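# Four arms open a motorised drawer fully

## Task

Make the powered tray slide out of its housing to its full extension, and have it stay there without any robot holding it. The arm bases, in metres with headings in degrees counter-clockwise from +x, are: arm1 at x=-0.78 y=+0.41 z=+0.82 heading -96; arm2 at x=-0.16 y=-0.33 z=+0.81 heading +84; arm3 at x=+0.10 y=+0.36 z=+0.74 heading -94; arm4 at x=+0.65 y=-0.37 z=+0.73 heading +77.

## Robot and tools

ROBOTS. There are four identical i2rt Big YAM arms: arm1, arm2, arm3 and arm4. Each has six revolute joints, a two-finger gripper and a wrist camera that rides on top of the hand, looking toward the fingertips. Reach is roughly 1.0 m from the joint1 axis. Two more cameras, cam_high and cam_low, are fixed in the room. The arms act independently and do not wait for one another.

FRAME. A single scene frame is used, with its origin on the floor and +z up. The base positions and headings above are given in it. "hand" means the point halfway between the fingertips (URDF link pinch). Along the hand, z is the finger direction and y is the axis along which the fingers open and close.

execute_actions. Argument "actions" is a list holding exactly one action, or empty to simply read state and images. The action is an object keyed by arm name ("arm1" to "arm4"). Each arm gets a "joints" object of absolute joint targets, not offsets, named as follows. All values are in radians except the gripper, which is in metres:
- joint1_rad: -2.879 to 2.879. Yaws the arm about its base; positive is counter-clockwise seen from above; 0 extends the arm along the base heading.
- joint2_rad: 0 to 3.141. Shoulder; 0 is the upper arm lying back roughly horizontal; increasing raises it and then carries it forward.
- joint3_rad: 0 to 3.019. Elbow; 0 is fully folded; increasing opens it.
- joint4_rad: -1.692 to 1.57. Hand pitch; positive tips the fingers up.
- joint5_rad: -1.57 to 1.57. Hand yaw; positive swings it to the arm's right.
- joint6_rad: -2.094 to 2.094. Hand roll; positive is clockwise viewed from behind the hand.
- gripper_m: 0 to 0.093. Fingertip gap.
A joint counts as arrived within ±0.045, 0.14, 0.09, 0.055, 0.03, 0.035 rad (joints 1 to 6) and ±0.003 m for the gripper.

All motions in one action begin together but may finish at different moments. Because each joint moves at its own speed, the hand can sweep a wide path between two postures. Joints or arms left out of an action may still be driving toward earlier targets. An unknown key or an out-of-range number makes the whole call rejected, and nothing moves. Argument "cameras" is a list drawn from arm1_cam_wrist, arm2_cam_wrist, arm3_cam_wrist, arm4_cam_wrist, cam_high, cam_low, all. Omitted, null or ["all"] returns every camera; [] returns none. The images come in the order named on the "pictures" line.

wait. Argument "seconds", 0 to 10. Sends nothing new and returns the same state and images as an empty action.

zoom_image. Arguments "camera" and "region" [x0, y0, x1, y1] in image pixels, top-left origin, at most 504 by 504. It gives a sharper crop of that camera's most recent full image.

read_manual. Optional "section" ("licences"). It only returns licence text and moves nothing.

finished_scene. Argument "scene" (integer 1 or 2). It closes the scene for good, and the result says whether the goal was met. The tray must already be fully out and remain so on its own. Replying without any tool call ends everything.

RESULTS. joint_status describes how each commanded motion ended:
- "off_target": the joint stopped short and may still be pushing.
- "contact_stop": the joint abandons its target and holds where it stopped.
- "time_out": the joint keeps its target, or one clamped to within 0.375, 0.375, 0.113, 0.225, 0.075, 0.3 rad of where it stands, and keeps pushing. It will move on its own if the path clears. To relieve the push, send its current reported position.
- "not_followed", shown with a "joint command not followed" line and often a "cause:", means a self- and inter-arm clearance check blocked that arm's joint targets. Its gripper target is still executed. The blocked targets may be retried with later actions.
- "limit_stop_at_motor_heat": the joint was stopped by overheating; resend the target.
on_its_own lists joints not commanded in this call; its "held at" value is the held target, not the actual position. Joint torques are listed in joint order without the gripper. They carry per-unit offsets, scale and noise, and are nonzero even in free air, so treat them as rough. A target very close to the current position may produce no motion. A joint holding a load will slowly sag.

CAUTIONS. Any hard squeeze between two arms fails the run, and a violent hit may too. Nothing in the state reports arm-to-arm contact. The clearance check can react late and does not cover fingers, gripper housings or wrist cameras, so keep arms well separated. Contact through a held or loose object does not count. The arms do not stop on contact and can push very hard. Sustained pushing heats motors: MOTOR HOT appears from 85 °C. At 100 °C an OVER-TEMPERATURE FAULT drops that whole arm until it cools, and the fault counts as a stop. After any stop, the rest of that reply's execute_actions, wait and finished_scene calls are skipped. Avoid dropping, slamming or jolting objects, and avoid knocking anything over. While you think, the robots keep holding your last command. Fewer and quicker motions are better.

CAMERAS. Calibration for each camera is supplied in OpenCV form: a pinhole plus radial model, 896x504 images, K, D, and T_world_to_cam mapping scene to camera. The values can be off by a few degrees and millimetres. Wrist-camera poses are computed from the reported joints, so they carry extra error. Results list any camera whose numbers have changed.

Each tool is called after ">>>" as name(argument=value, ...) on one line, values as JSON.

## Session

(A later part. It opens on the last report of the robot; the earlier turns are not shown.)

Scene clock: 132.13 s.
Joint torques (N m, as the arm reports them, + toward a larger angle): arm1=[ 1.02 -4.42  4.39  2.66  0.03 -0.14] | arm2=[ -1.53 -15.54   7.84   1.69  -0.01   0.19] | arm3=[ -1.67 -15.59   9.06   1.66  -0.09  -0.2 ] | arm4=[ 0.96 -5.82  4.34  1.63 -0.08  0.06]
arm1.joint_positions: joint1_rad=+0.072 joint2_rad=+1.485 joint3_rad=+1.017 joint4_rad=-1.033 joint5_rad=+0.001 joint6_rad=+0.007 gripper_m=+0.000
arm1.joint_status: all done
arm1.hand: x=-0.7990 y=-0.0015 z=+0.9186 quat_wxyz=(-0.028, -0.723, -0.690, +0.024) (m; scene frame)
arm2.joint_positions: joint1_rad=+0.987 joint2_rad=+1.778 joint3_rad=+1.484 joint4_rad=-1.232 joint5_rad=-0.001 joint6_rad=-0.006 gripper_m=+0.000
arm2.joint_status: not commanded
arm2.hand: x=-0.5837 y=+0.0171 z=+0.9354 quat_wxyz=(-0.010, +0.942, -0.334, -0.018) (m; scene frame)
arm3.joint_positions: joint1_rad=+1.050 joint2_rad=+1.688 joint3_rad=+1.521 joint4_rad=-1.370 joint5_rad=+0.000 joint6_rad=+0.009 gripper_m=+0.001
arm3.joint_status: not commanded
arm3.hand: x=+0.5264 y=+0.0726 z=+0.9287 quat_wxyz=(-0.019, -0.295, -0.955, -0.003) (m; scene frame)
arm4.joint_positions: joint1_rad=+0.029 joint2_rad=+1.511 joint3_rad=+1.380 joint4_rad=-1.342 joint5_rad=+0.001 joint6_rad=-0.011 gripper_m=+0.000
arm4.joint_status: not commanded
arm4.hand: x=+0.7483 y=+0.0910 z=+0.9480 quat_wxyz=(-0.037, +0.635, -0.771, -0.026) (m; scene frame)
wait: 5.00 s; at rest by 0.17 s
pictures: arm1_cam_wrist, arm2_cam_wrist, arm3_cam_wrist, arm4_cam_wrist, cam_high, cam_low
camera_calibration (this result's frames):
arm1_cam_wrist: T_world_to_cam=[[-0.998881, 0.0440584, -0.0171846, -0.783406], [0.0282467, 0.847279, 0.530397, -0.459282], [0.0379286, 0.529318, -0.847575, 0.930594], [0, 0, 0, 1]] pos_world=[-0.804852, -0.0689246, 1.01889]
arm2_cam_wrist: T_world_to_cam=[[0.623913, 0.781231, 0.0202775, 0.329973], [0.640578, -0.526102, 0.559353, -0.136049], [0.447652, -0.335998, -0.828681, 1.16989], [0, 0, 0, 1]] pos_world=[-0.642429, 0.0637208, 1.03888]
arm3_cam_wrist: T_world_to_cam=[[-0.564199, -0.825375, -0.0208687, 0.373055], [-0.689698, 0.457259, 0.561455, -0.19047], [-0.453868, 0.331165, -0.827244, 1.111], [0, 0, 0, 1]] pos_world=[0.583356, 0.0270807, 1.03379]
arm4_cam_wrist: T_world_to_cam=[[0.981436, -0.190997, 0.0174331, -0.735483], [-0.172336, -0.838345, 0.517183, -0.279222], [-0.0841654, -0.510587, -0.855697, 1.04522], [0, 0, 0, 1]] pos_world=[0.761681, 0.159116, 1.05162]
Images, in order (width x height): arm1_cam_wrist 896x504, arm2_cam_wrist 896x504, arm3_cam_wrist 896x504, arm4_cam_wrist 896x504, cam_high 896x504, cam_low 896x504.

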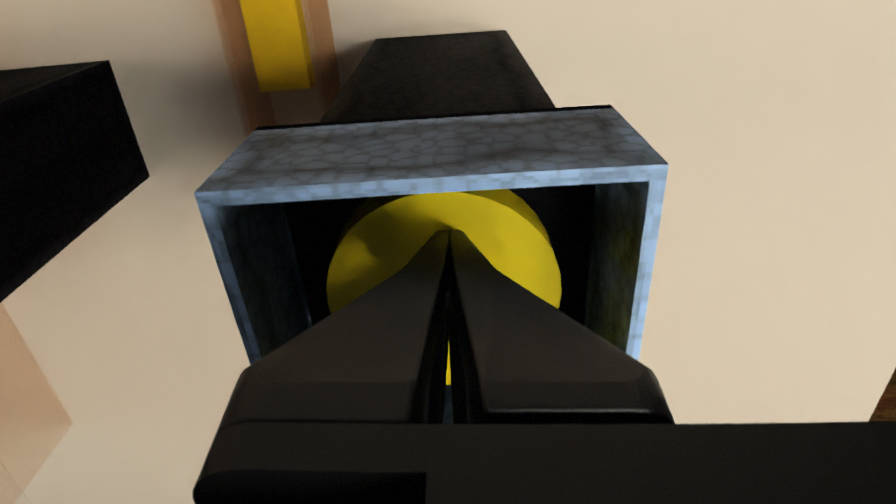

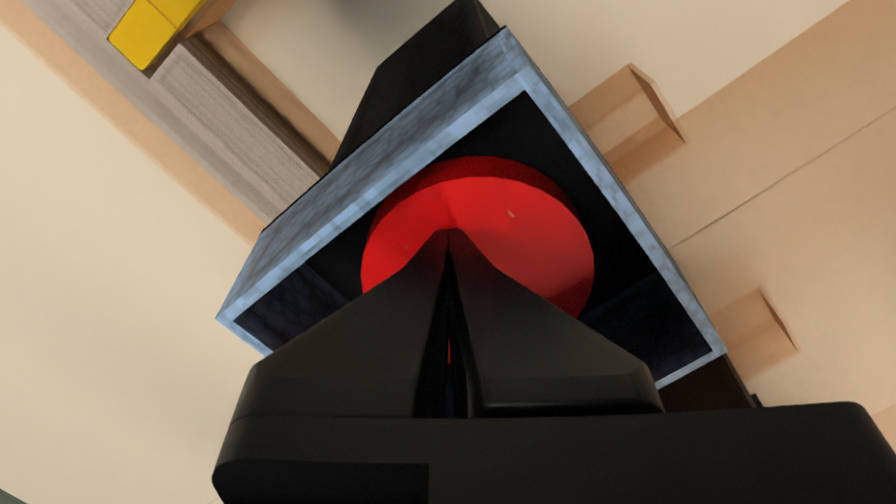

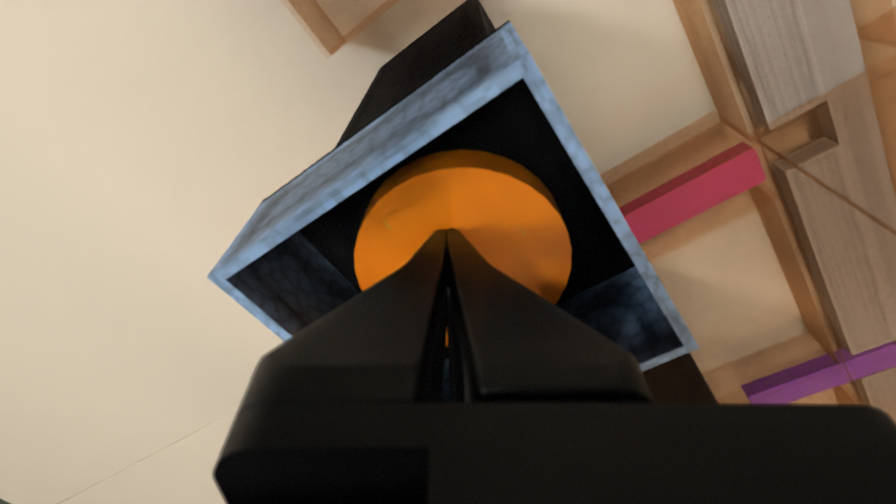

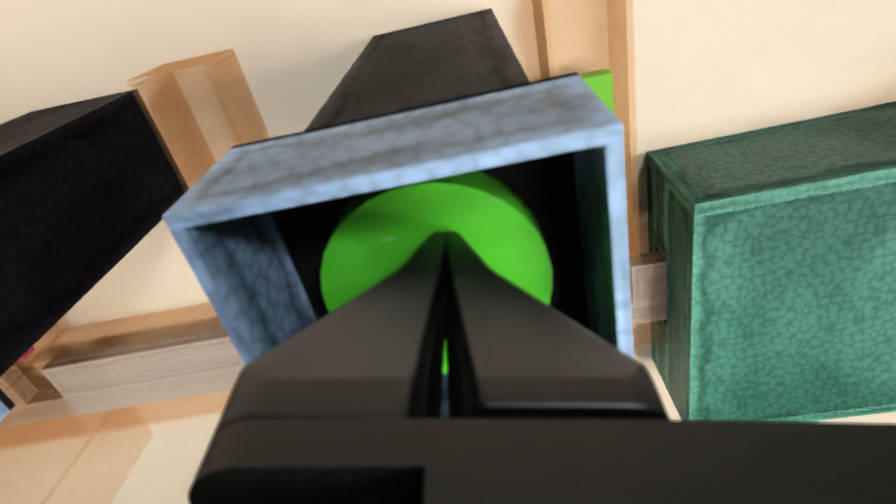

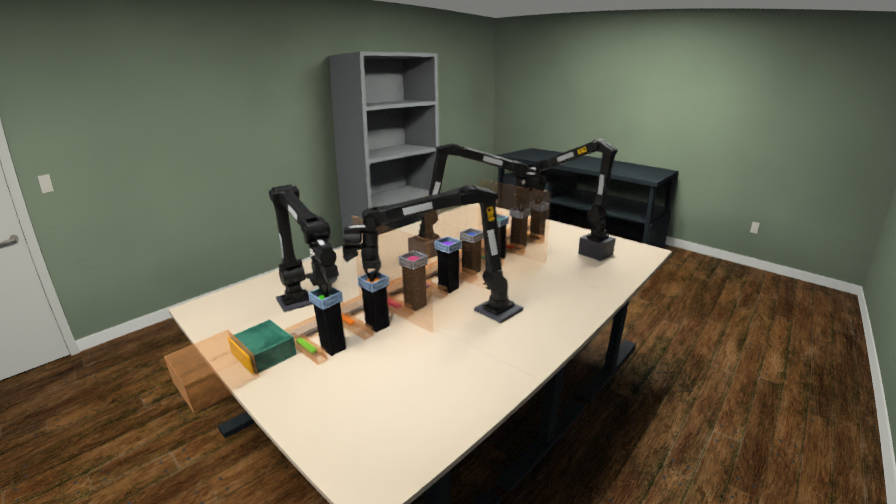

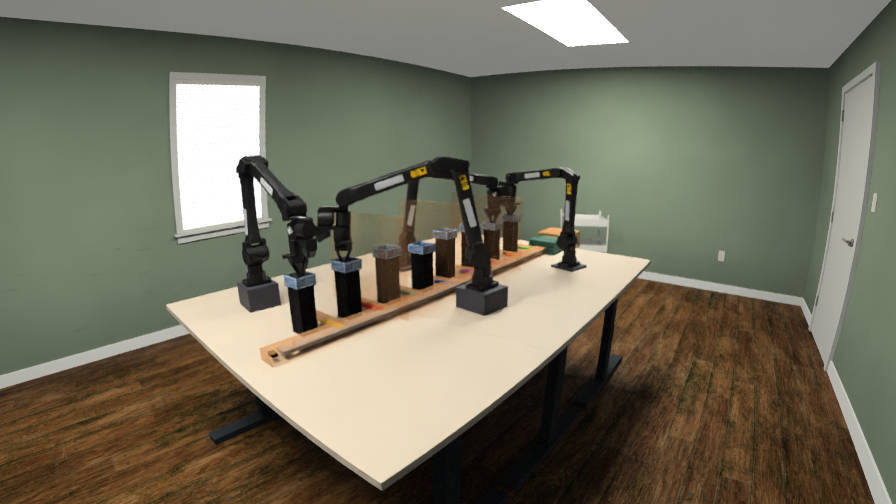

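>>> execute_actions(actions=[{"arm2": {"joints": {"joint2_rad": 1.673, "joint3_rad": 1.904, "joint4_rad": -1.69}}, "arm3": {"joints": {"joint2_rad": 1.568, "joint3_rad": 1.973, "joint4_rad": -1.69}}}], cameras=["arm2_cam_wrist", "arm3_cam_wrist"])

>>> execute_actions(actions=[{"arm2": {"joints": {"joint1_rad": 0.592}}, "arm3": {"joints": {"joint1_rad": 0.70}}}], cameras=["arm1_cam_wrist"])

>>> execute_actions(actions=[{"arm1": {"joints": {"joint1_rad": 0.078, "joint2_rad": 1.408, "joint3_rad": 1.20, "joint4_rad": -1.36}}, "arm2": {"joints": {"joint2_rad": 1.391, "joint3_rad": 1.529, "joint4_rad": -1.69}}, "arm3": {"joints": {"joint2_rad": 1.316, "joint3_rad": 1.651, "joint4_rad": -1.69}}}], cameras=[])

>>> execute_actions(actions=[{"arm1": {"joints": {"joint1_rad": 0.59, "joint2_rad": 1.519, "joint3_rad": 1.32, "joint4_rad": -1.36}}, "arm2": {"joints": {"joint1_rad": 0.592, "joint2_rad": 1.404, "joint3_rad": 1.22, "joint4_rad": -1.375}}, "arm3": {"joints": {"joint1_rad": 0.70, "joint2_rad": 1.248, "joint3_rad": 1.26, "joint4_rad": -1.57}}}], cameras=[])

>>> execute_actions(actions=[{"arm1": {"joints": {"joint1_rad": 0.585, "joint2_rad": 1.615, "joint3_rad": 1.153, "joint4_rad": -1.110}}, "arm2": {"joints": {"joint1_rad": 0.598, "joint2_rad": 1.470, "joint3_rad": 1.005, "joint4_rad": -1.106}}, "arm3": {"joints": {"joint1_rad": 0.685, "joint2_rad": 1.294, "joint3_rad": 1.011, "joint4_rad": -1.288}}}])

Scene clock: 136.47 s.
Joint torques (N m, as the arm reports them, + toward a larger angle): arm1=[ 1.1  -4.61  4.39  2.66  0.03 -0.14] | arm2=[ -1.65 -15.58  11.55  -0.19  -0.01   0.17] | arm3=[ -1.63 -14.    11.85   0.61  -0.08  -0.2 ] | arm4=[ 0.99 -5.8   4.34  1.63 -0.08  0.06]
arm1.joint_positions: joint1_rad=+0.072 joint2_rad=+1.485 joint3_rad=+1.017 joint4_rad=-1.033 joint5_rad=+0.001 joint6_rad=+0.007 gripper_m=+0.000
arm1.joint_status: not commanded
arm1.hand: x=-0.7990 y=-0.0015 z=+0.9186 quat_wxyz=(-0.028, -0.723, -0.690, +0.024) (m; scene frame)
arm2.joint_positions: joint1_rad=+0.987 joint2_rad=+1.643 joint3_rad=+1.885 joint4_rad=-1.675 joint5_rad=-0.001 joint6_rad=-0.006 gripper_m=+0.000
arm2.joint_status: all done
arm2.hand: x=-0.5692 y=+0.0030 z=+1.1558 quat_wxyz=(-0.026, +0.941, -0.333, -0.061) (m; scene frame)
arm3.joint_positions: joint1_rad=+1.050 joint2_rad=+1.542 joint3_rad=+1.957 joint4_rad=-1.677 joint5_rad=+0.000 joint6_rad=+0.009 gripper_m=+0.001
arm3.joint_status: all done
arm3.hand: x=+0.5111 y=+0.0779 z=+1.1693 quat_wxyz=(-0.150, -0.292, -0.944, +0.036) (m; scene frame)
arm4.joint_positions: joint1_rad=+0.029 joint2_rad=+1.511 joint3_rad=+1.380 joint4_rad=-1.342 joint5_rad=+0.001 joint6_rad=-0.011 gripper_m=+0.000
arm4.joint_status: not commanded
arm4.hand: x=+0.7483 y=+0.0910 z=+0.9480 quat_wxyz=(-0.037, +0.635, -0.771, -0.026) (m; scene frame)
pictures: arm2_cam_wrist, arm3_cam_wrist
camera_calibration (this result's frames):
arm2_cam_wrist: T_world_to_cam=[[0.624855, 0.780447, 0.0214214, 0.326642], [0.67795, -0.555992, 0.480892, -0.164039], [0.387221, -0.285966, -0.876518, 1.36201], [0, 0, 0, 1]] pos_world=[-0.620294, 0.0433587, 1.26572]
arm3_cam_wrist: T_world_to_cam=[[-0.563029, -0.826104, -0.0234601, 0.376276], [-0.787949, 0.52803, 0.316734, -0.0077145], [-0.249268, 0.196816, -0.948224, 1.34866], [0, 0, 0, 1]] pos_world=[0.541954, 0.0494781, 1.29011]
Images, in order (width x height): arm2_cam_wrist 896x504, arm3_cam_wrist 896x504.

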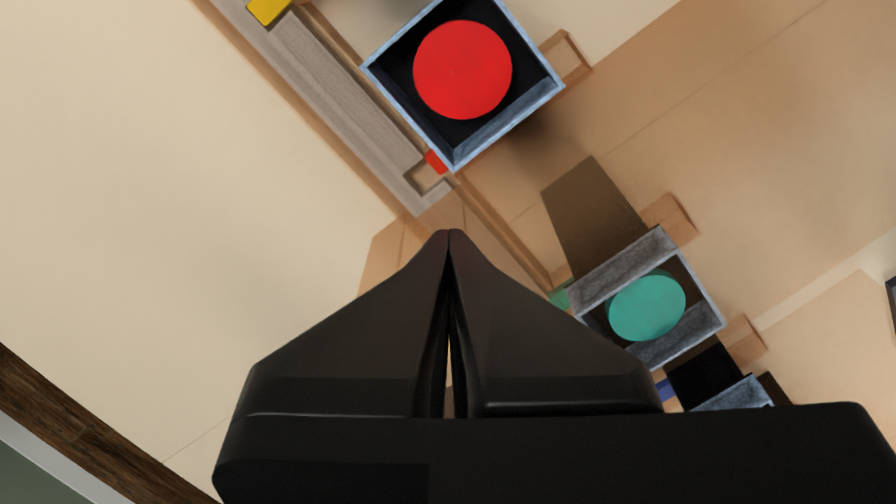

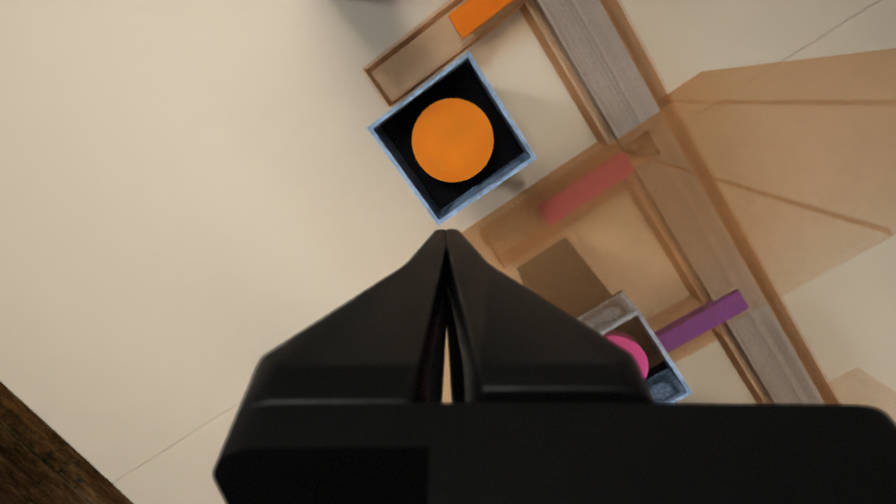

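Scene clock: 137.73 s.
Joint torques (N m, as the arm reports them, + toward a larger angle): arm1=[ 1.03 -4.48  4.32  2.61  0.03 -0.14] | arm2=[ -0.04 -15.77  11.58  -0.13  -0.06   0.18] | arm3=[ -0.36 -13.78  11.65   0.61  -0.1   -0.2 ] | arm4=[ 1.02 -5.79  4.34  1.62 -0.08  0.06]
arm1.joint_positions: joint1_rad=+0.072 joint2_rad=+1.485 joint3_rad=+1.017 joint4_rad=-1.033 joint5_rad=+0.001 joint6_rad=+0.007 gripper_m=+0.000
arm1.joint_status: not commanded
arm1.hand: x=-0.7990 y=-0.0015 z=+0.9186 quat_wxyz=(-0.028, -0.723, -0.690, +0.024) (m; scene frame)
arm2.joint_positions: joint1_rad=+0.580 joint2_rad=+1.643 joint3_rad=+1.885 joint4_rad=-1.675 joint5_rad=+0.001 joint6_rad=-0.006 gripper_m=+0.000
arm2.joint_status: all done
arm2.hand: x=-0.4052 y=+0.1354 z=+1.1576 quat_wxyz=(-0.039, +0.854, -0.516, -0.055) (m; scene frame)
arm3.joint_positions: joint1_rad=+0.689 joint2_rad=+1.543 joint3_rad=+1.957 joint4_rad=-1.677 joint5_rad=+0.000 joint6_rad=+0.009 gripper_m=+0.001
arm3.joint_status: all done
arm3.hand: x=+0.3855 y=-0.0517 z=+1.1659 quat_wxyz=(-0.138, -0.457, -0.877, +0.061) (m; scene frame)
arm4.joint_positions: joint1_rad=+0.029 joint2_rad=+1.511 joint3_rad=+1.380 joint4_rad=-1.342 joint5_rad=+0.001 joint6_rad=-0.011 gripper_m=+0.000
arm4.joint_status: not commanded
arm4.hand: x=+0.7483 y=+0.0910 z=+0.9480 quat_wxyz=(-0.037, +0.635, -0.771, -0.026) (m; scene frame)
pictures: arm1_cam_wrist
camera_calibration (this result's frames):
arm1_cam_wrist: T_world_to_cam=[[-0.998881, 0.0440584, -0.0171846, -0.783406], [0.0282467, 0.847279, 0.530397, -0.459282], [0.0379286, 0.529318, -0.847575, 0.930594], [0, 0, 0, 1]] pos_world=[-0.804852, -0.0689246, 1.01889]
Images, in order (width x height): arm1_cam_wrist 896x504.

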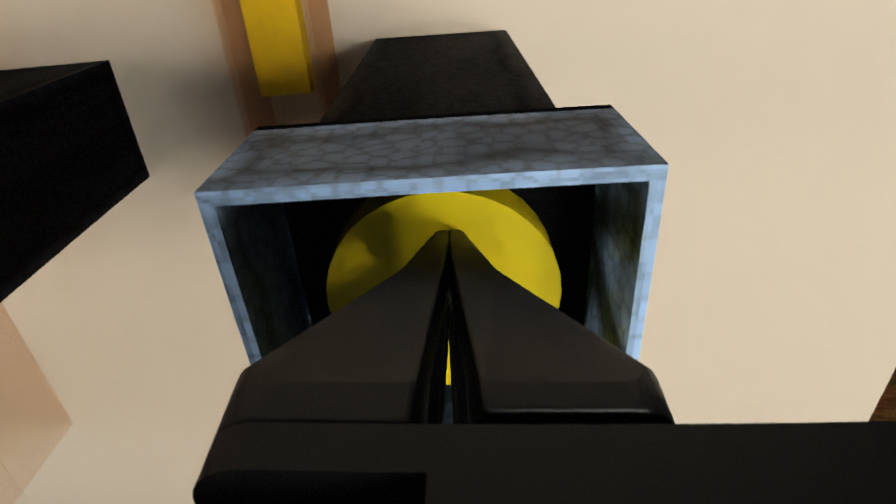

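Scene clock: 138.93 s.
Joint torques (N m, as the arm reports them, + toward a larger angle): arm1=[ 0.84 -7.92  9.7   0.47  0.03 -0.14] | arm2=[  0.42 -11.56   9.78  -0.19  -0.06   0.17] | arm3=[-0.15 -9.24 10.2   0.65 -0.09 -0.2 ] | arm4=[ 0.95 -5.79  4.34  1.64 -0.08  0.06]
arm1.joint_positions: joint1_rad=+0.072 joint2_rad=+1.402 joint3_rad=+1.163 joint4_rad=-1.351 joint5_rad=+0.001 joint6_rad=+0.007 gripper_m=+0.000
arm1.joint_status: all done
arm1.hand: x=-0.7987 y=+0.0226 z=+1.0012 quat_wxyz=(+0.004, -0.723, -0.691, -0.008) (m; scene frame)
arm2.joint_positions: joint1_rad=+0.580 joint2_rad=+1.370 joint3_rad=+1.531 joint4_rad=-1.680 joint5_rad=+0.001 joint6_rad=-0.006 gripper_m=+0.000
arm2.joint_status: all done
arm2.hand: x=-0.3504 y=+0.0298 z=+1.1378 quat_wxyz=(-0.017, +0.855, -0.517, -0.019) (m; scene frame)
arm3.joint_positions: joint1_rad=+0.689 joint2_rad=+1.293 joint3_rad=+1.655 joint4_rad=-1.681 joint5_rad=+0.000 joint6_rad=+0.009 gripper_m=+0.001
arm3.joint_status: all done
arm3.hand: x=+0.3266 y=+0.0313 z=+1.1468 quat_wxyz=(-0.113, -0.459, -0.880, +0.049) (m; scene frame)
arm4.joint_positions: joint1_rad=+0.029 joint2_rad=+1.511 joint3_rad=+1.380 joint4_rad=-1.342 joint5_rad=+0.001 joint6_rad=-0.011 gripper_m=+0.000
arm4.joint_status: not commanded
arm4.hand: x=+0.7483 y=+0.0910 z=+0.9480 quat_wxyz=(-0.037, +0.635, -0.771, -0.026) (m; scene frame)
pictures: none
No camera images: the call's "cameras" was empty. Leave "cameras" out to get every camera's image.

Scene clock: 140.27 s.
Joint torques (N m, as the arm reports them, + toward a larger angle): arm1=[  0.39 -10.16  10.17   0.68   0.05  -0.13] | arm2=[  0.01 -11.9   10.27   0.89  -0.11   0.19] | arm3=[ -0.22 -10.18  11.06   1.13  -0.09  -0.2 ] | arm4=[ 0.96 -5.76  4.34  1.63 -0.08  0.06]
arm1.joint_positions: joint1_rad=+0.595 joint2_rad=+1.521 joint3_rad=+1.274 joint4_rad=-1.357 joint5_rad=+0.001 joint6_rad=+0.007 gripper_m=+0.000
arm1.joint_status: all done
arm1.hand: x=-0.5816 y=+0.0303 z=+0.9971 quat_wxyz=(+0.010, -0.519, -0.854, -0.008) (m; scene frame)
arm2.joint_positions: joint1_rad=+0.580 joint2_rad=+1.389 joint3_rad=+1.215 joint4_rad=-1.389 joint5_rad=+0.001 joint6_rad=-0.006 gripper_m=+0.000
arm2.joint_status: all done
arm2.hand: x=-0.3473 y=+0.0263 z=+1.0098 quat_wxyz=(-0.005, +0.856, -0.517, +0.000) (m; scene frame)
arm3.joint_positions: joint1_rad=+0.689 joint2_rad=+1.240 joint3_rad=+1.255 joint4_rad=-1.583 joint5_rad=+0.000 joint6_rad=+0.009 gripper_m=+0.001
arm3.joint_status: all done
arm3.hand: x=+0.2955 y=+0.0787 z=+1.0069 quat_wxyz=(-0.002, -0.461, -0.887, -0.008) (m; scene frame)
arm4.joint_positions: joint1_rad=+0.029 joint2_rad=+1.511 joint3_rad=+1.380 joint4_rad=-1.342 joint5_rad=+0.001 joint6_rad=-0.011 gripper_m=+0.000
arm4.joint_status: not commanded
arm4.hand: x=+0.7483 y=+0.0910 z=+0.9480 quat_wxyz=(-0.037, +0.635, -0.771, -0.026) (m; scene frame)
pictures: none
No camera images: the call's "cameras" was empty. Leave "cameras" out to get every camera's image.

Scene clock: 141.23 s.
Joint torques (N m, as the arm reports them, + toward a larger angle): arm1=[-0.16 -8.65  5.91  1.95  0.02 -0.15] | arm2=[ 0.46 -8.52  5.84  2.27 -0.07  0.16] | arm3=[-1.72 -6.26  6.17  2.15 -0.07 -0.2 ] | arm4=[ 0.97 -5.8   4.33  1.63 -0.08  0.06]
arm1.joint_positions: joint1_rad=+0.592 joint2_rad=+1.587 joint3_rad=+1.171 joint4_rad=-1.134 joint5_rad=+0.001 joint6_rad=+0.007 gripper_m=+0.000
arm1.joint_status: all done
arm1.hand: x=-0.5745 y=+0.0140 z=+0.9318 quat_wxyz=(-0.013, -0.521, -0.854, +0.006) (m; scene frame)
arm2.joint_positions: joint1_rad=+0.582 joint2_rad=+1.413 joint3_rad=+1.050 joint4_rad=-1.145 joint5_rad=+0.001 joint6_rad=-0.006 gripper_m=+0.000
arm2.joint_status: all done
arm2.hand: x=-0.3491 y=+0.0293 z=+0.9406 quat_wxyz=(-0.020, +0.856, -0.516, -0.023) (m; scene frame)
arm3.joint_positions: joint1_rad=+0.689 joint2_rad=+1.233 joint3_rad=+1.066 joint4_rad=-1.320 joint5_rad=+0.000 joint6_rad=+0.009 gripper_m=+0.000
arm3.joint_status: all done
arm3.hand: x=+0.3033 y=+0.0699 z=+0.9384 quat_wxyz=(-0.039, -0.461, -0.886, +0.011) (m; scene frame)
arm4.joint_positions: joint1_rad=+0.029 joint2_rad=+1.511 joint3_rad=+1.380 joint4_rad=-1.342 joint5_rad=+0.001 joint6_rad=-0.011 gripper_m=+0.000
arm4.joint_status: not commanded
arm4.hand: x=+0.7483 y=+0.0910 z=+0.9480 quat_wxyz=(-0.037, +0.635, -0.771, -0.026) (m; scene frame)
pictures: arm1_cam_wrist, arm2_cam_wrist, arm3_cam_wrist, arm4_cam_wrist, cam_high, cam_low
camera_calibration (this result's frames):
arm1_cam_wrist: T_world_to_cam=[[-0.88884, -0.457997, -0.0142435, -0.492112], [-0.383948, 0.727445, 0.568689, -0.756519], [-0.250097, 0.510942, -0.822429, 0.736377], [0, 0, 0, 1]] pos_world=[-0.543707, -0.0513056, 1.02883]
arm2_cam_wrist: T_world_to_cam=[[0.881241, 0.472093, 0.0232969, 0.269997], [0.385508, -0.746387, 0.542486, -0.349541], [0.273492, -0.469079, -0.839742, 1.02678], [0, 0, 0, 1]] pos_world=[-0.383997, 0.0932848, 1.04556]
arm3_cam_wrist: T_world_to_cam=[[-0.819008, -0.573409, -0.0206964, 0.304645], [-0.49711, 0.691091, 0.524667, -0.3888], [-0.286546, 0.439995, -0.851056, 0.982546], [0, 0, 0, 1]] pos_world=[0.337775, 0.0110675, 1.0465]
arm4_cam_wrist: T_world_to_cam=[[0.981436, -0.190997, 0.0174331, -0.735483], [-0.172336, -0.838345, 0.517183, -0.279222], [-0.0841654, -0.510587, -0.855697, 1.04522], [0, 0, 0, 1]] pos_world=[0.761681, 0.159116, 1.05162]
Images, in order (width x height): arm1_cam_wrist 896x504, arm2_cam_wrist 896x504, arm3_cam_wrist 896x504, arm4_cam_wrist 896x504, cam_high 896x504, cam_low 896x504.

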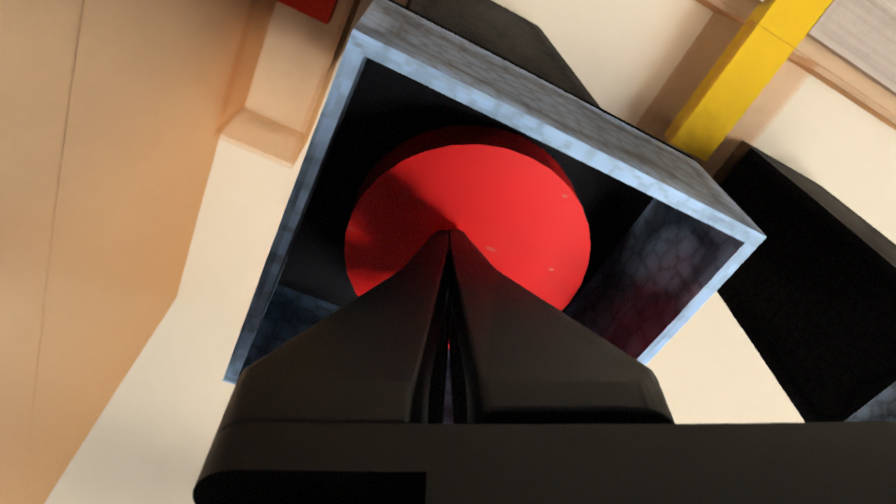

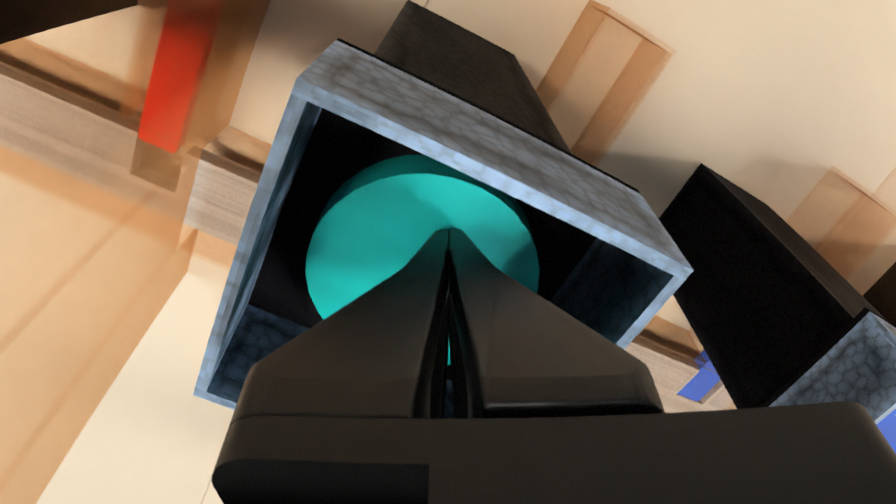

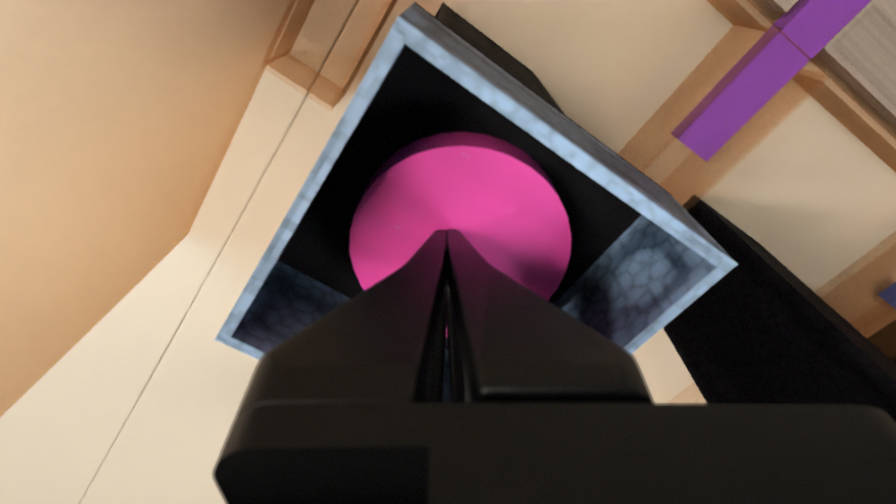

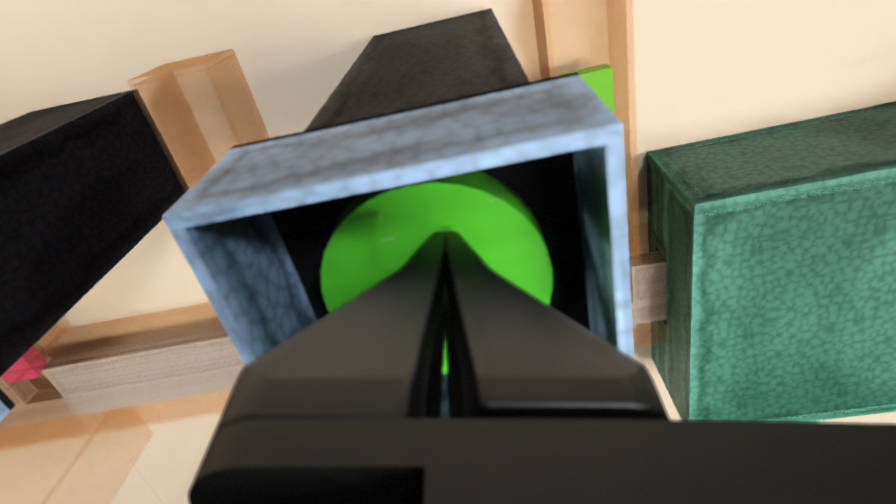

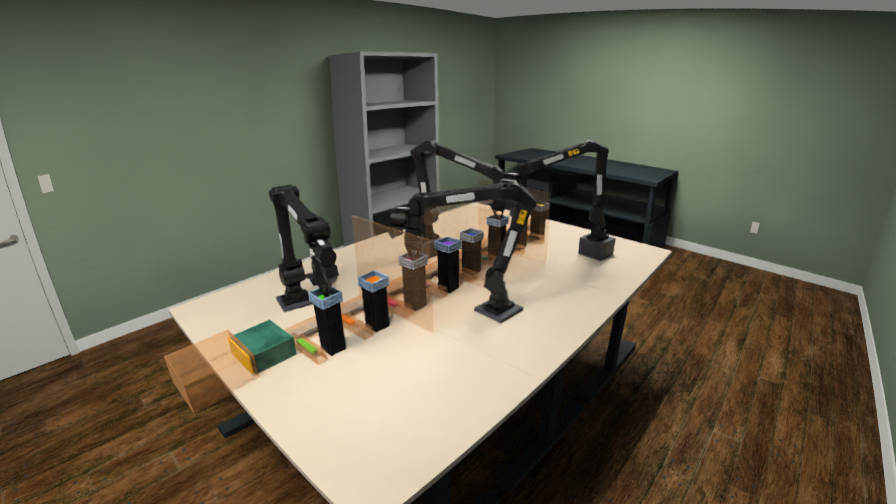

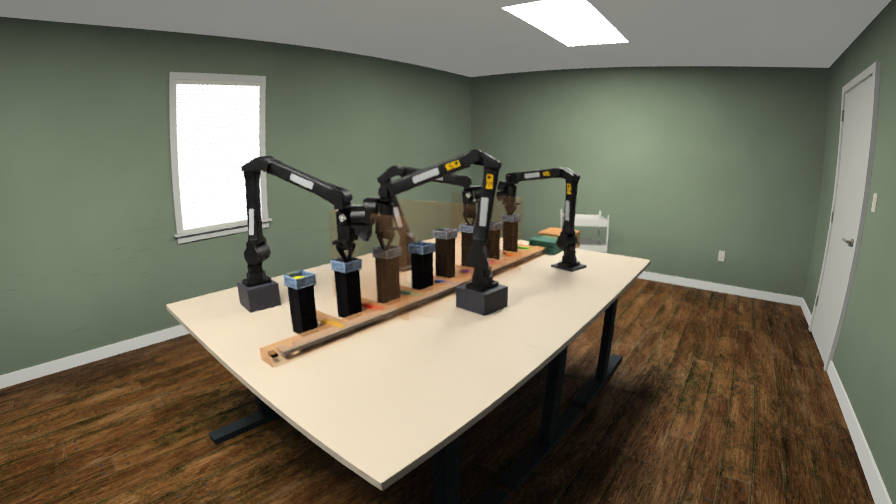

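>>> wait(seconds=10)

Scene clock: 152.10 s.
Joint torques (N m, as the arm reports them, + toward a larger angle): arm1=[-0.07 -8.75  5.87  1.92  0.03 -0.14] | arm2=[ 0.62 -8.45  5.73  2.41 -0.03  0.16] | arm3=[-1.73 -6.28  6.19  2.19 -0.08 -0.2 ] | arm4=[ 0.96 -5.82  4.33  1.64 -0.08  0.07]
arm1.joint_positions: joint1_rad=+0.592 joint2_rad=+1.587 joint3_rad=+1.171 joint4_rad=-1.134 joint5_rad=+0.001 joint6_rad=+0.007 gripper_m=+0.000
arm1.joint_status: all done
arm1.hand: x=-0.5745 y=+0.0140 z=+0.9318 quat_wxyz=(-0.013, -0.521, -0.854, +0.006) (m; scene frame)
arm2.joint_positions: joint1_rad=+0.582 joint2_rad=+1.413 joint3_rad=+1.050 joint4_rad=-1.145 joint5_rad=+0.001 joint6_rad=-0.006 gripper_m=+0.000
arm2.joint_status: all done
arm2.hand: x=-0.3491 y=+0.0293 z=+0.9406 quat_wxyz=(-0.020, +0.856, -0.516, -0.023) (m; scene frame)
arm3.joint_positions: joint1_rad=+0.689 joint2_rad=+1.233 joint3_rad=+1.066 joint4_rad=-1.320 joint5_rad=+0.000 joint6_rad=+0.009 gripper_m=+0.000
arm3.joint_status: all done
arm3.hand: x=+0.3033 y=+0.0699 z=+0.9384 quat_wxyz=(-0.039, -0.461, -0.886, +0.011) (m; scene frame)
arm4.joint_positions: joint1_rad=+0.029 joint2_rad=+1.511 joint3_rad=+1.380 joint4_rad=-1.342 joint5_rad=+0.001 joint6_rad=-0.011 gripper_m=+0.000
arm4.joint_status: not commanded
arm4.hand: x=+0.7483 y=+0.0910 z=+0.9480 quat_wxyz=(-0.037, +0.635, -0.771, -0.026) (m; scene frame)
wait: 10.00 s; at rest from the start
pictures: arm1_cam_wrist, arm2_cam_wrist, arm3_cam_wrist, arm4_cam_wrist, cam_high, cam_low
camera_calibration (this result's frames):
arm1_cam_wrist: T_world_to_cam=[[-0.88884, -0.457997, -0.0142435, -0.492112], [-0.383948, 0.727445, 0.568689, -0.756519], [-0.250097, 0.510942, -0.822429, 0.736377], [0, 0, 0, 1]] pos_world=[-0.543707, -0.0513056, 1.02883]
arm2_cam_wrist: T_world_to_cam=[[0.881241, 0.472093, 0.0232969, 0.269997], [0.385508, -0.746387, 0.542486, -0.349541], [0.273492, -0.469079, -0.839742, 1.02678], [0, 0, 0, 1]] pos_world=[-0.383997, 0.0932848, 1.04556]
arm3_cam_wrist: T_world_to_cam=[[-0.819008, -0.573409, -0.0206964, 0.304645], [-0.49711, 0.691091, 0.524667, -0.3888], [-0.286546, 0.439995, -0.851056, 0.982546], [0, 0, 0, 1]] pos_world=[0.337775, 0.0110675, 1.0465]
arm4_cam_wrist: T_world_to_cam=[[0.981436, -0.190997, 0.0174331, -0.735483], [-0.172336, -0.838345, 0.517183, -0.279222], [-0.0841654, -0.510587, -0.855697, 1.04522], [0, 0, 0, 1]] pos_world=[0.761681, 0.159116, 1.05162]
Images, in order (width x height): arm1_cam_wrist 896x504, arm2_cam_wrist 896x504, arm3_cam_wrist 896x504, arm4_cam_wrist 896x504, cam_high 896x504, cam_low 896x504.

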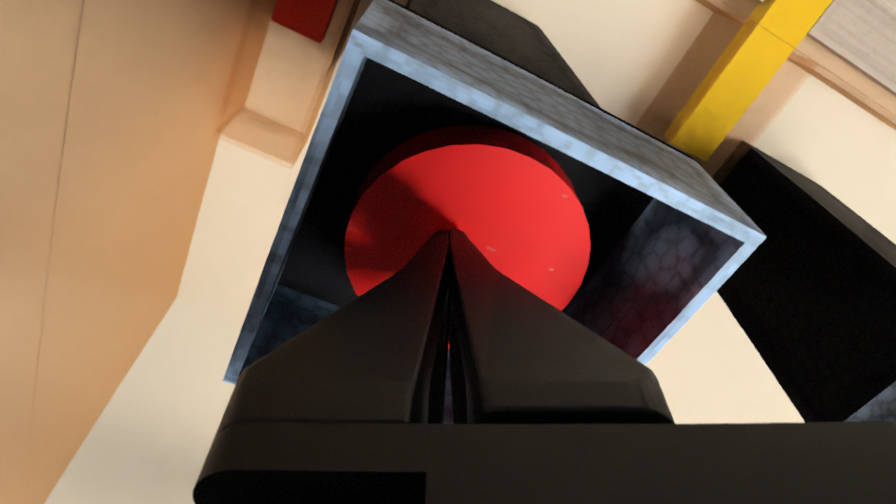

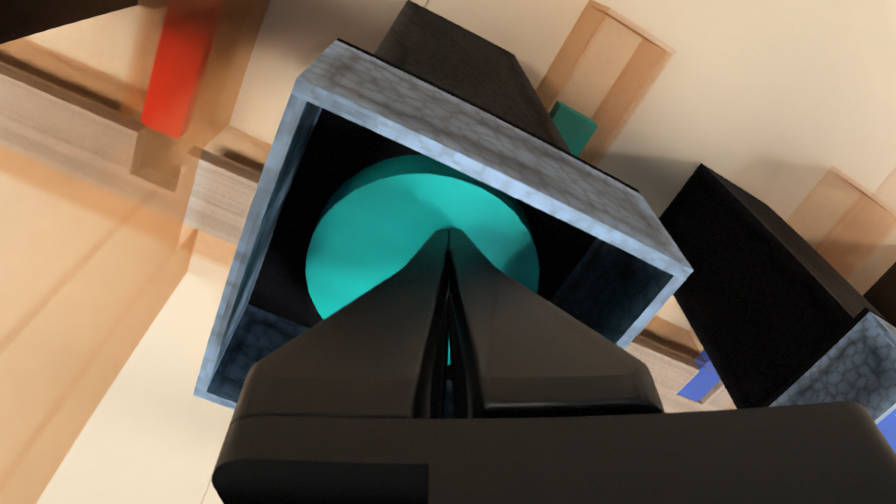

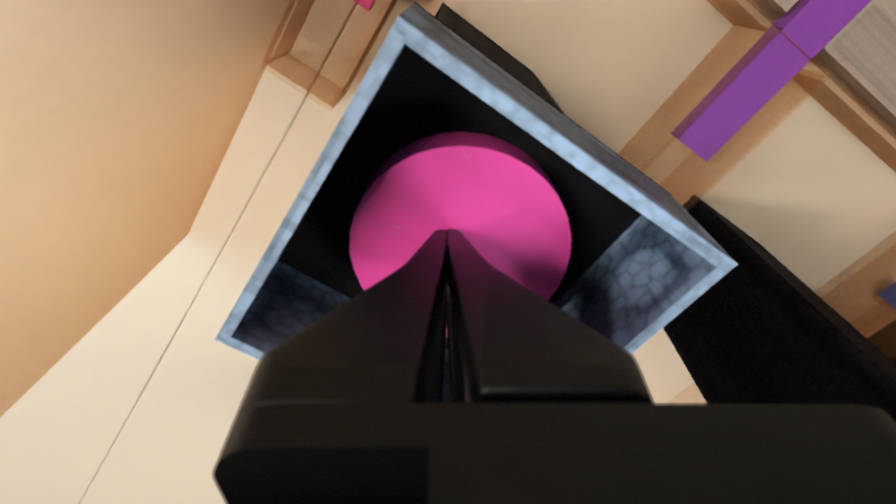

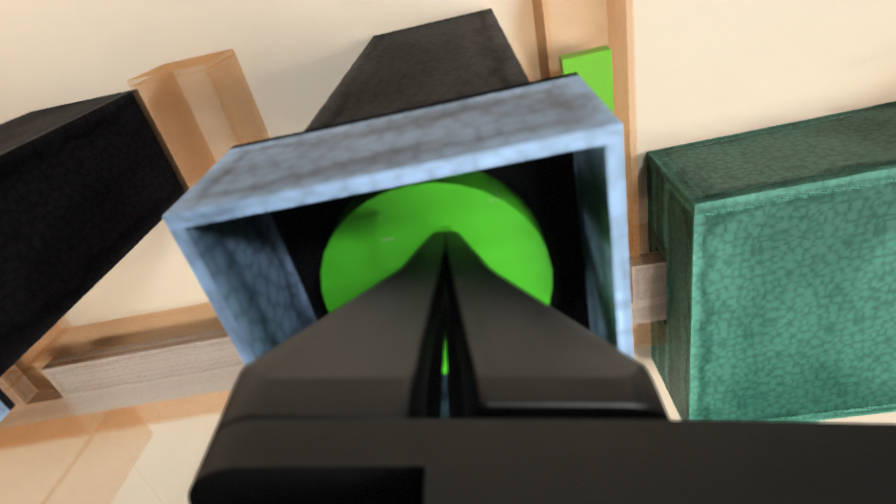

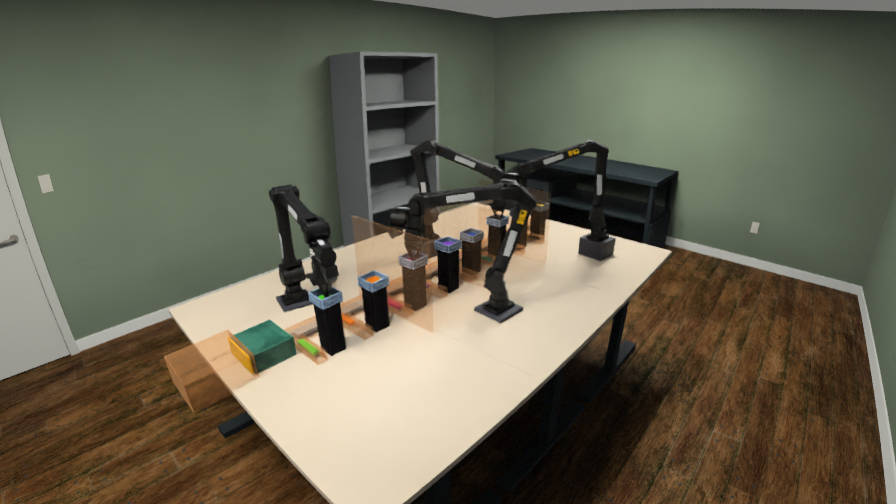

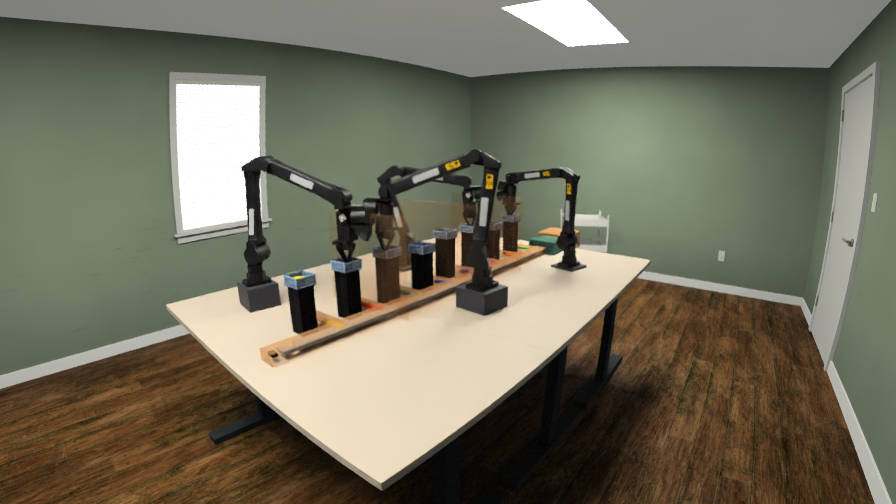

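>>> wait(seconds=10)

Scene clock: 163.37 s.
Joint torques (N m, as the arm reports them, + toward a larger angle): arm1=[ 0.05 -8.81  5.9   1.92  0.02 -0.15] | arm2=[ 0.48 -8.6   5.72  2.33 -0.06  0.16] | arm3=[-1.86 -6.12  6.17  2.19 -0.08 -0.2 ] | arm4=[ 0.97 -5.8   4.34  1.63 -0.08  0.07]
arm1.joint_positions: joint1_rad=+0.592 joint2_rad=+1.587 joint3_rad=+1.171 joint4_rad=-1.134 joint5_rad=+0.001 joint6_rad=+0.007 gripper_m=+0.000
arm1.joint_status: all done
arm1.hand: x=-0.5745 y=+0.0140 z=+0.9318 quat_wxyz=(-0.013, -0.521, -0.854, +0.006) (m; scene frame)
arm2.joint_positions: joint1_rad=+0.582 joint2_rad=+1.413 joint3_rad=+1.050 joint4_rad=-1.145 joint5_rad=+0.001 joint6_rad=-0.006 gripper_m=+0.000
arm2.joint_status: all done
arm2.hand: x=-0.3491 y=+0.0293 z=+0.9406 quat_wxyz=(-0.020, +0.856, -0.516, -0.023) (m; scene frame)
arm3.joint_positions: joint1_rad=+0.689 joint2_rad=+1.233 joint3_rad=+1.066 joint4_rad=-1.320 joint5_rad=+0.000 joint6_rad=+0.009 gripper_m=+0.000
arm3.joint_status: all done
arm3.hand: x=+0.3033 y=+0.0699 z=+0.9384 quat_wxyz=(-0.039, -0.461, -0.886, +0.011) (m; scene frame)
arm4.joint_positions: joint1_rad=+0.029 joint2_rad=+1.511 joint3_rad=+1.380 joint4_rad=-1.342 joint5_rad=+0.001 joint6_rad=-0.011 gripper_m=+0.000
arm4.joint_status: not commanded
arm4.hand: x=+0.7483 y=+0.0910 z=+0.9480 quat_wxyz=(-0.037, +0.635, -0.771, -0.026) (m; scene frame)
wait: 10.00 s; at rest from the start
pictures: arm1_cam_wrist, arm2_cam_wrist, arm3_cam_wrist, arm4_cam_wrist, cam_high, cam_low
camera_calibration (this result's frames):
arm1_cam_wrist: T_world_to_cam=[[-0.88884, -0.457997, -0.0142435, -0.492112], [-0.383948, 0.727445, 0.568689, -0.756519], [-0.250097, 0.510942, -0.822429, 0.736377], [0, 0, 0, 1]] pos_world=[-0.543707, -0.0513056, 1.02883]
arm2_cam_wrist: T_world_to_cam=[[0.881241, 0.472093, 0.0232969, 0.269997], [0.385508, -0.746387, 0.542486, -0.349541], [0.273492, -0.469079, -0.839742, 1.02678], [0, 0, 0, 1]] pos_world=[-0.383997, 0.0932848, 1.04556]
arm3_cam_wrist: T_world_to_cam=[[-0.819008, -0.573409, -0.0206964, 0.304645], [-0.49711, 0.691091, 0.524667, -0.3888], [-0.286546, 0.439995, -0.851056, 0.982546], [0, 0, 0, 1]] pos_world=[0.337775, 0.0110675, 1.0465]
arm4_cam_wrist: T_world_to_cam=[[0.981436, -0.190997, 0.0174331, -0.735483], [-0.172336, -0.838345, 0.517183, -0.279222], [-0.0841654, -0.510587, -0.855697, 1.04522], [0, 0, 0, 1]] pos_world=[0.761681, 0.159116, 1.05162]
Images, in order (width x height): arm1_cam_wrist 896x504, arm2_cam_wrist 896x504, arm3_cam_wrist 896x504, arm4_cam_wrist 896x504, cam_high 896x504, cam_low 896x504.

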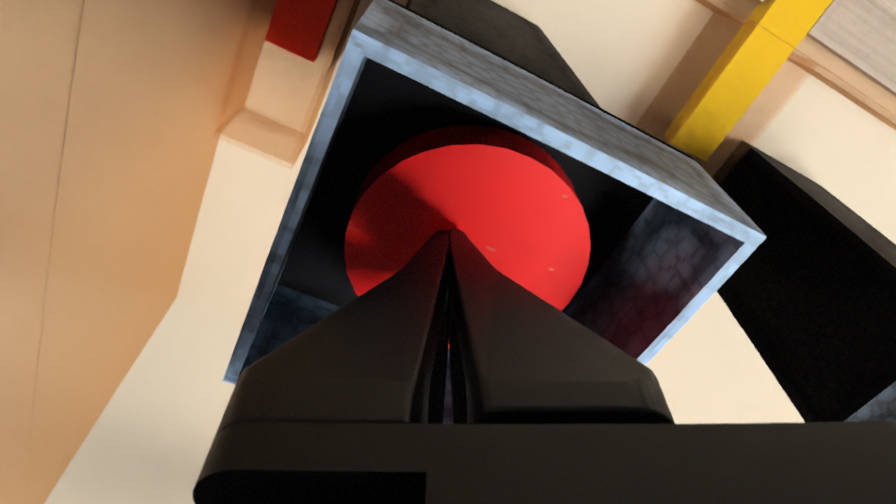

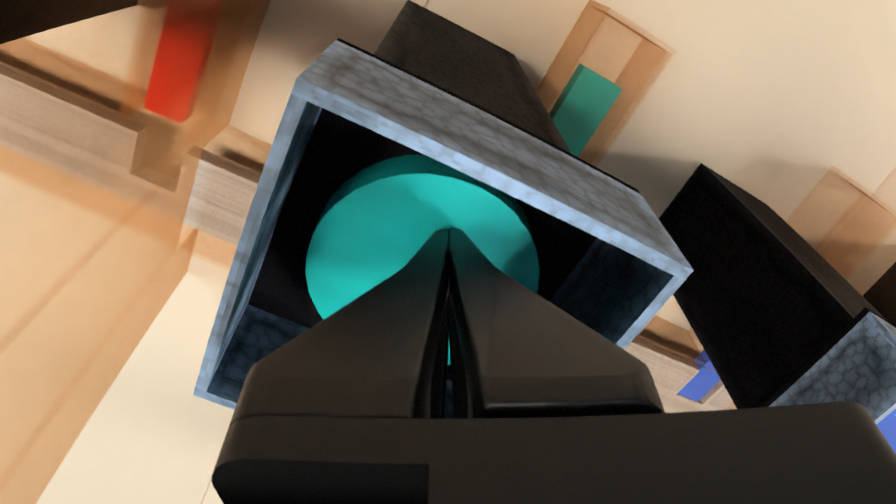

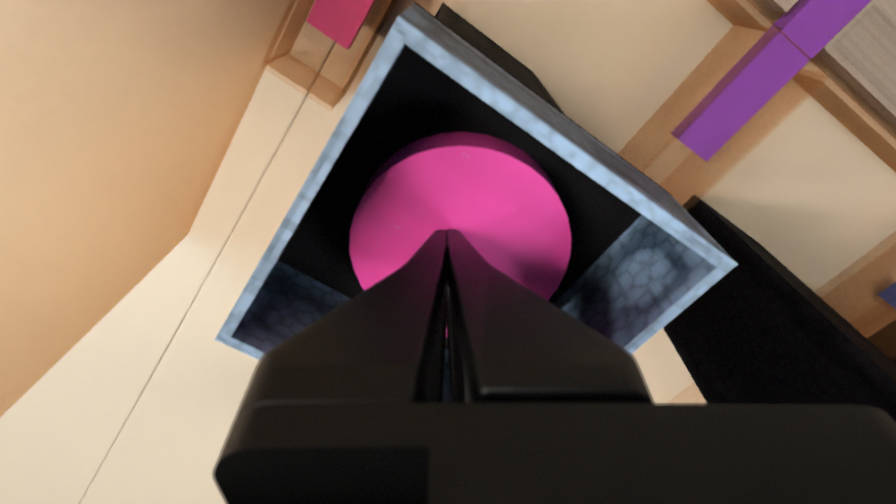

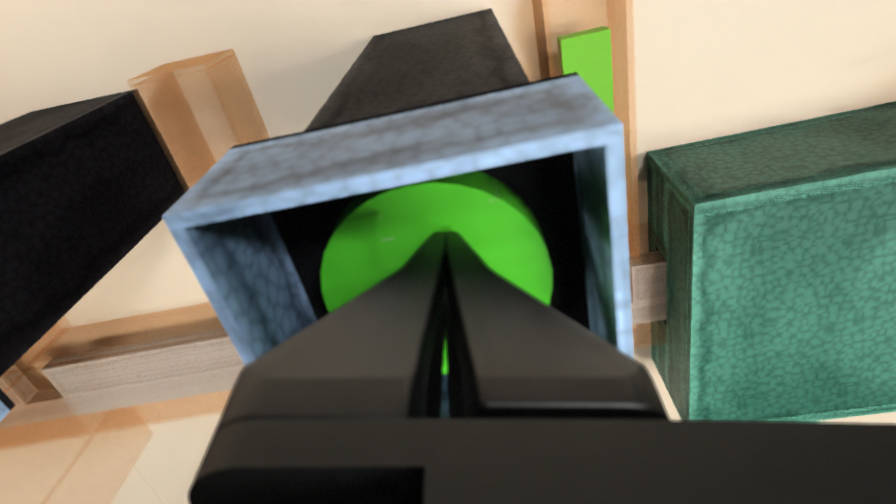

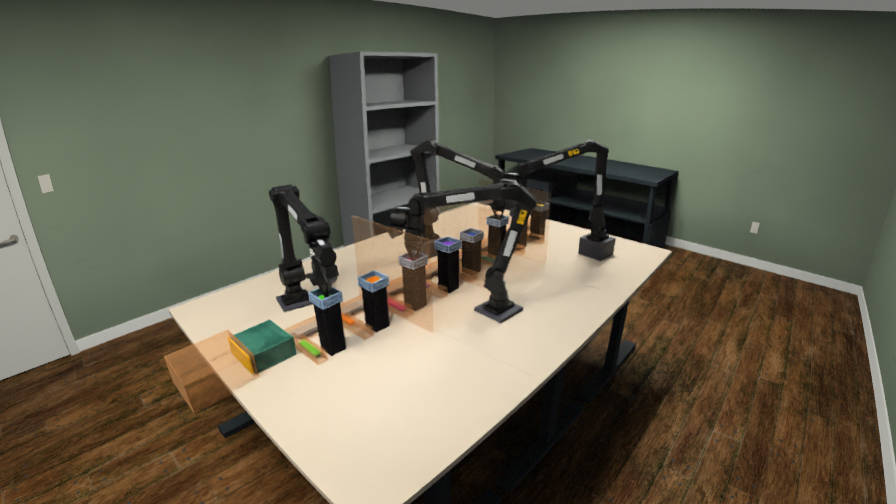

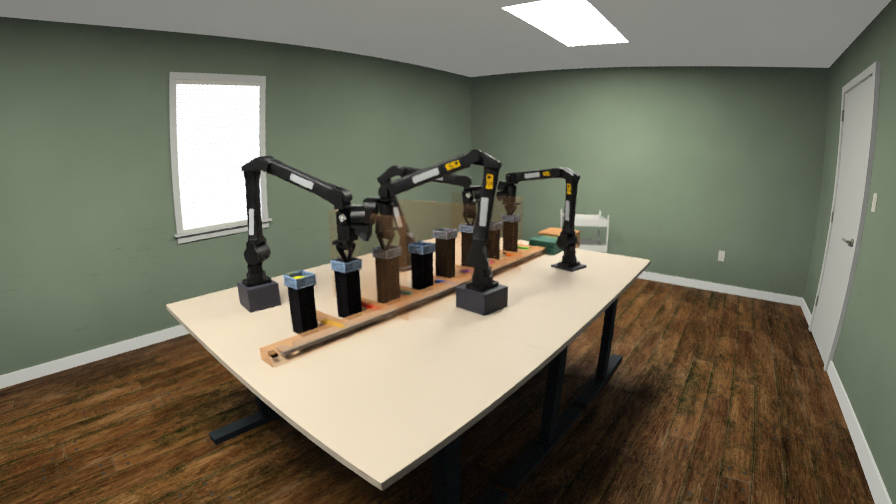

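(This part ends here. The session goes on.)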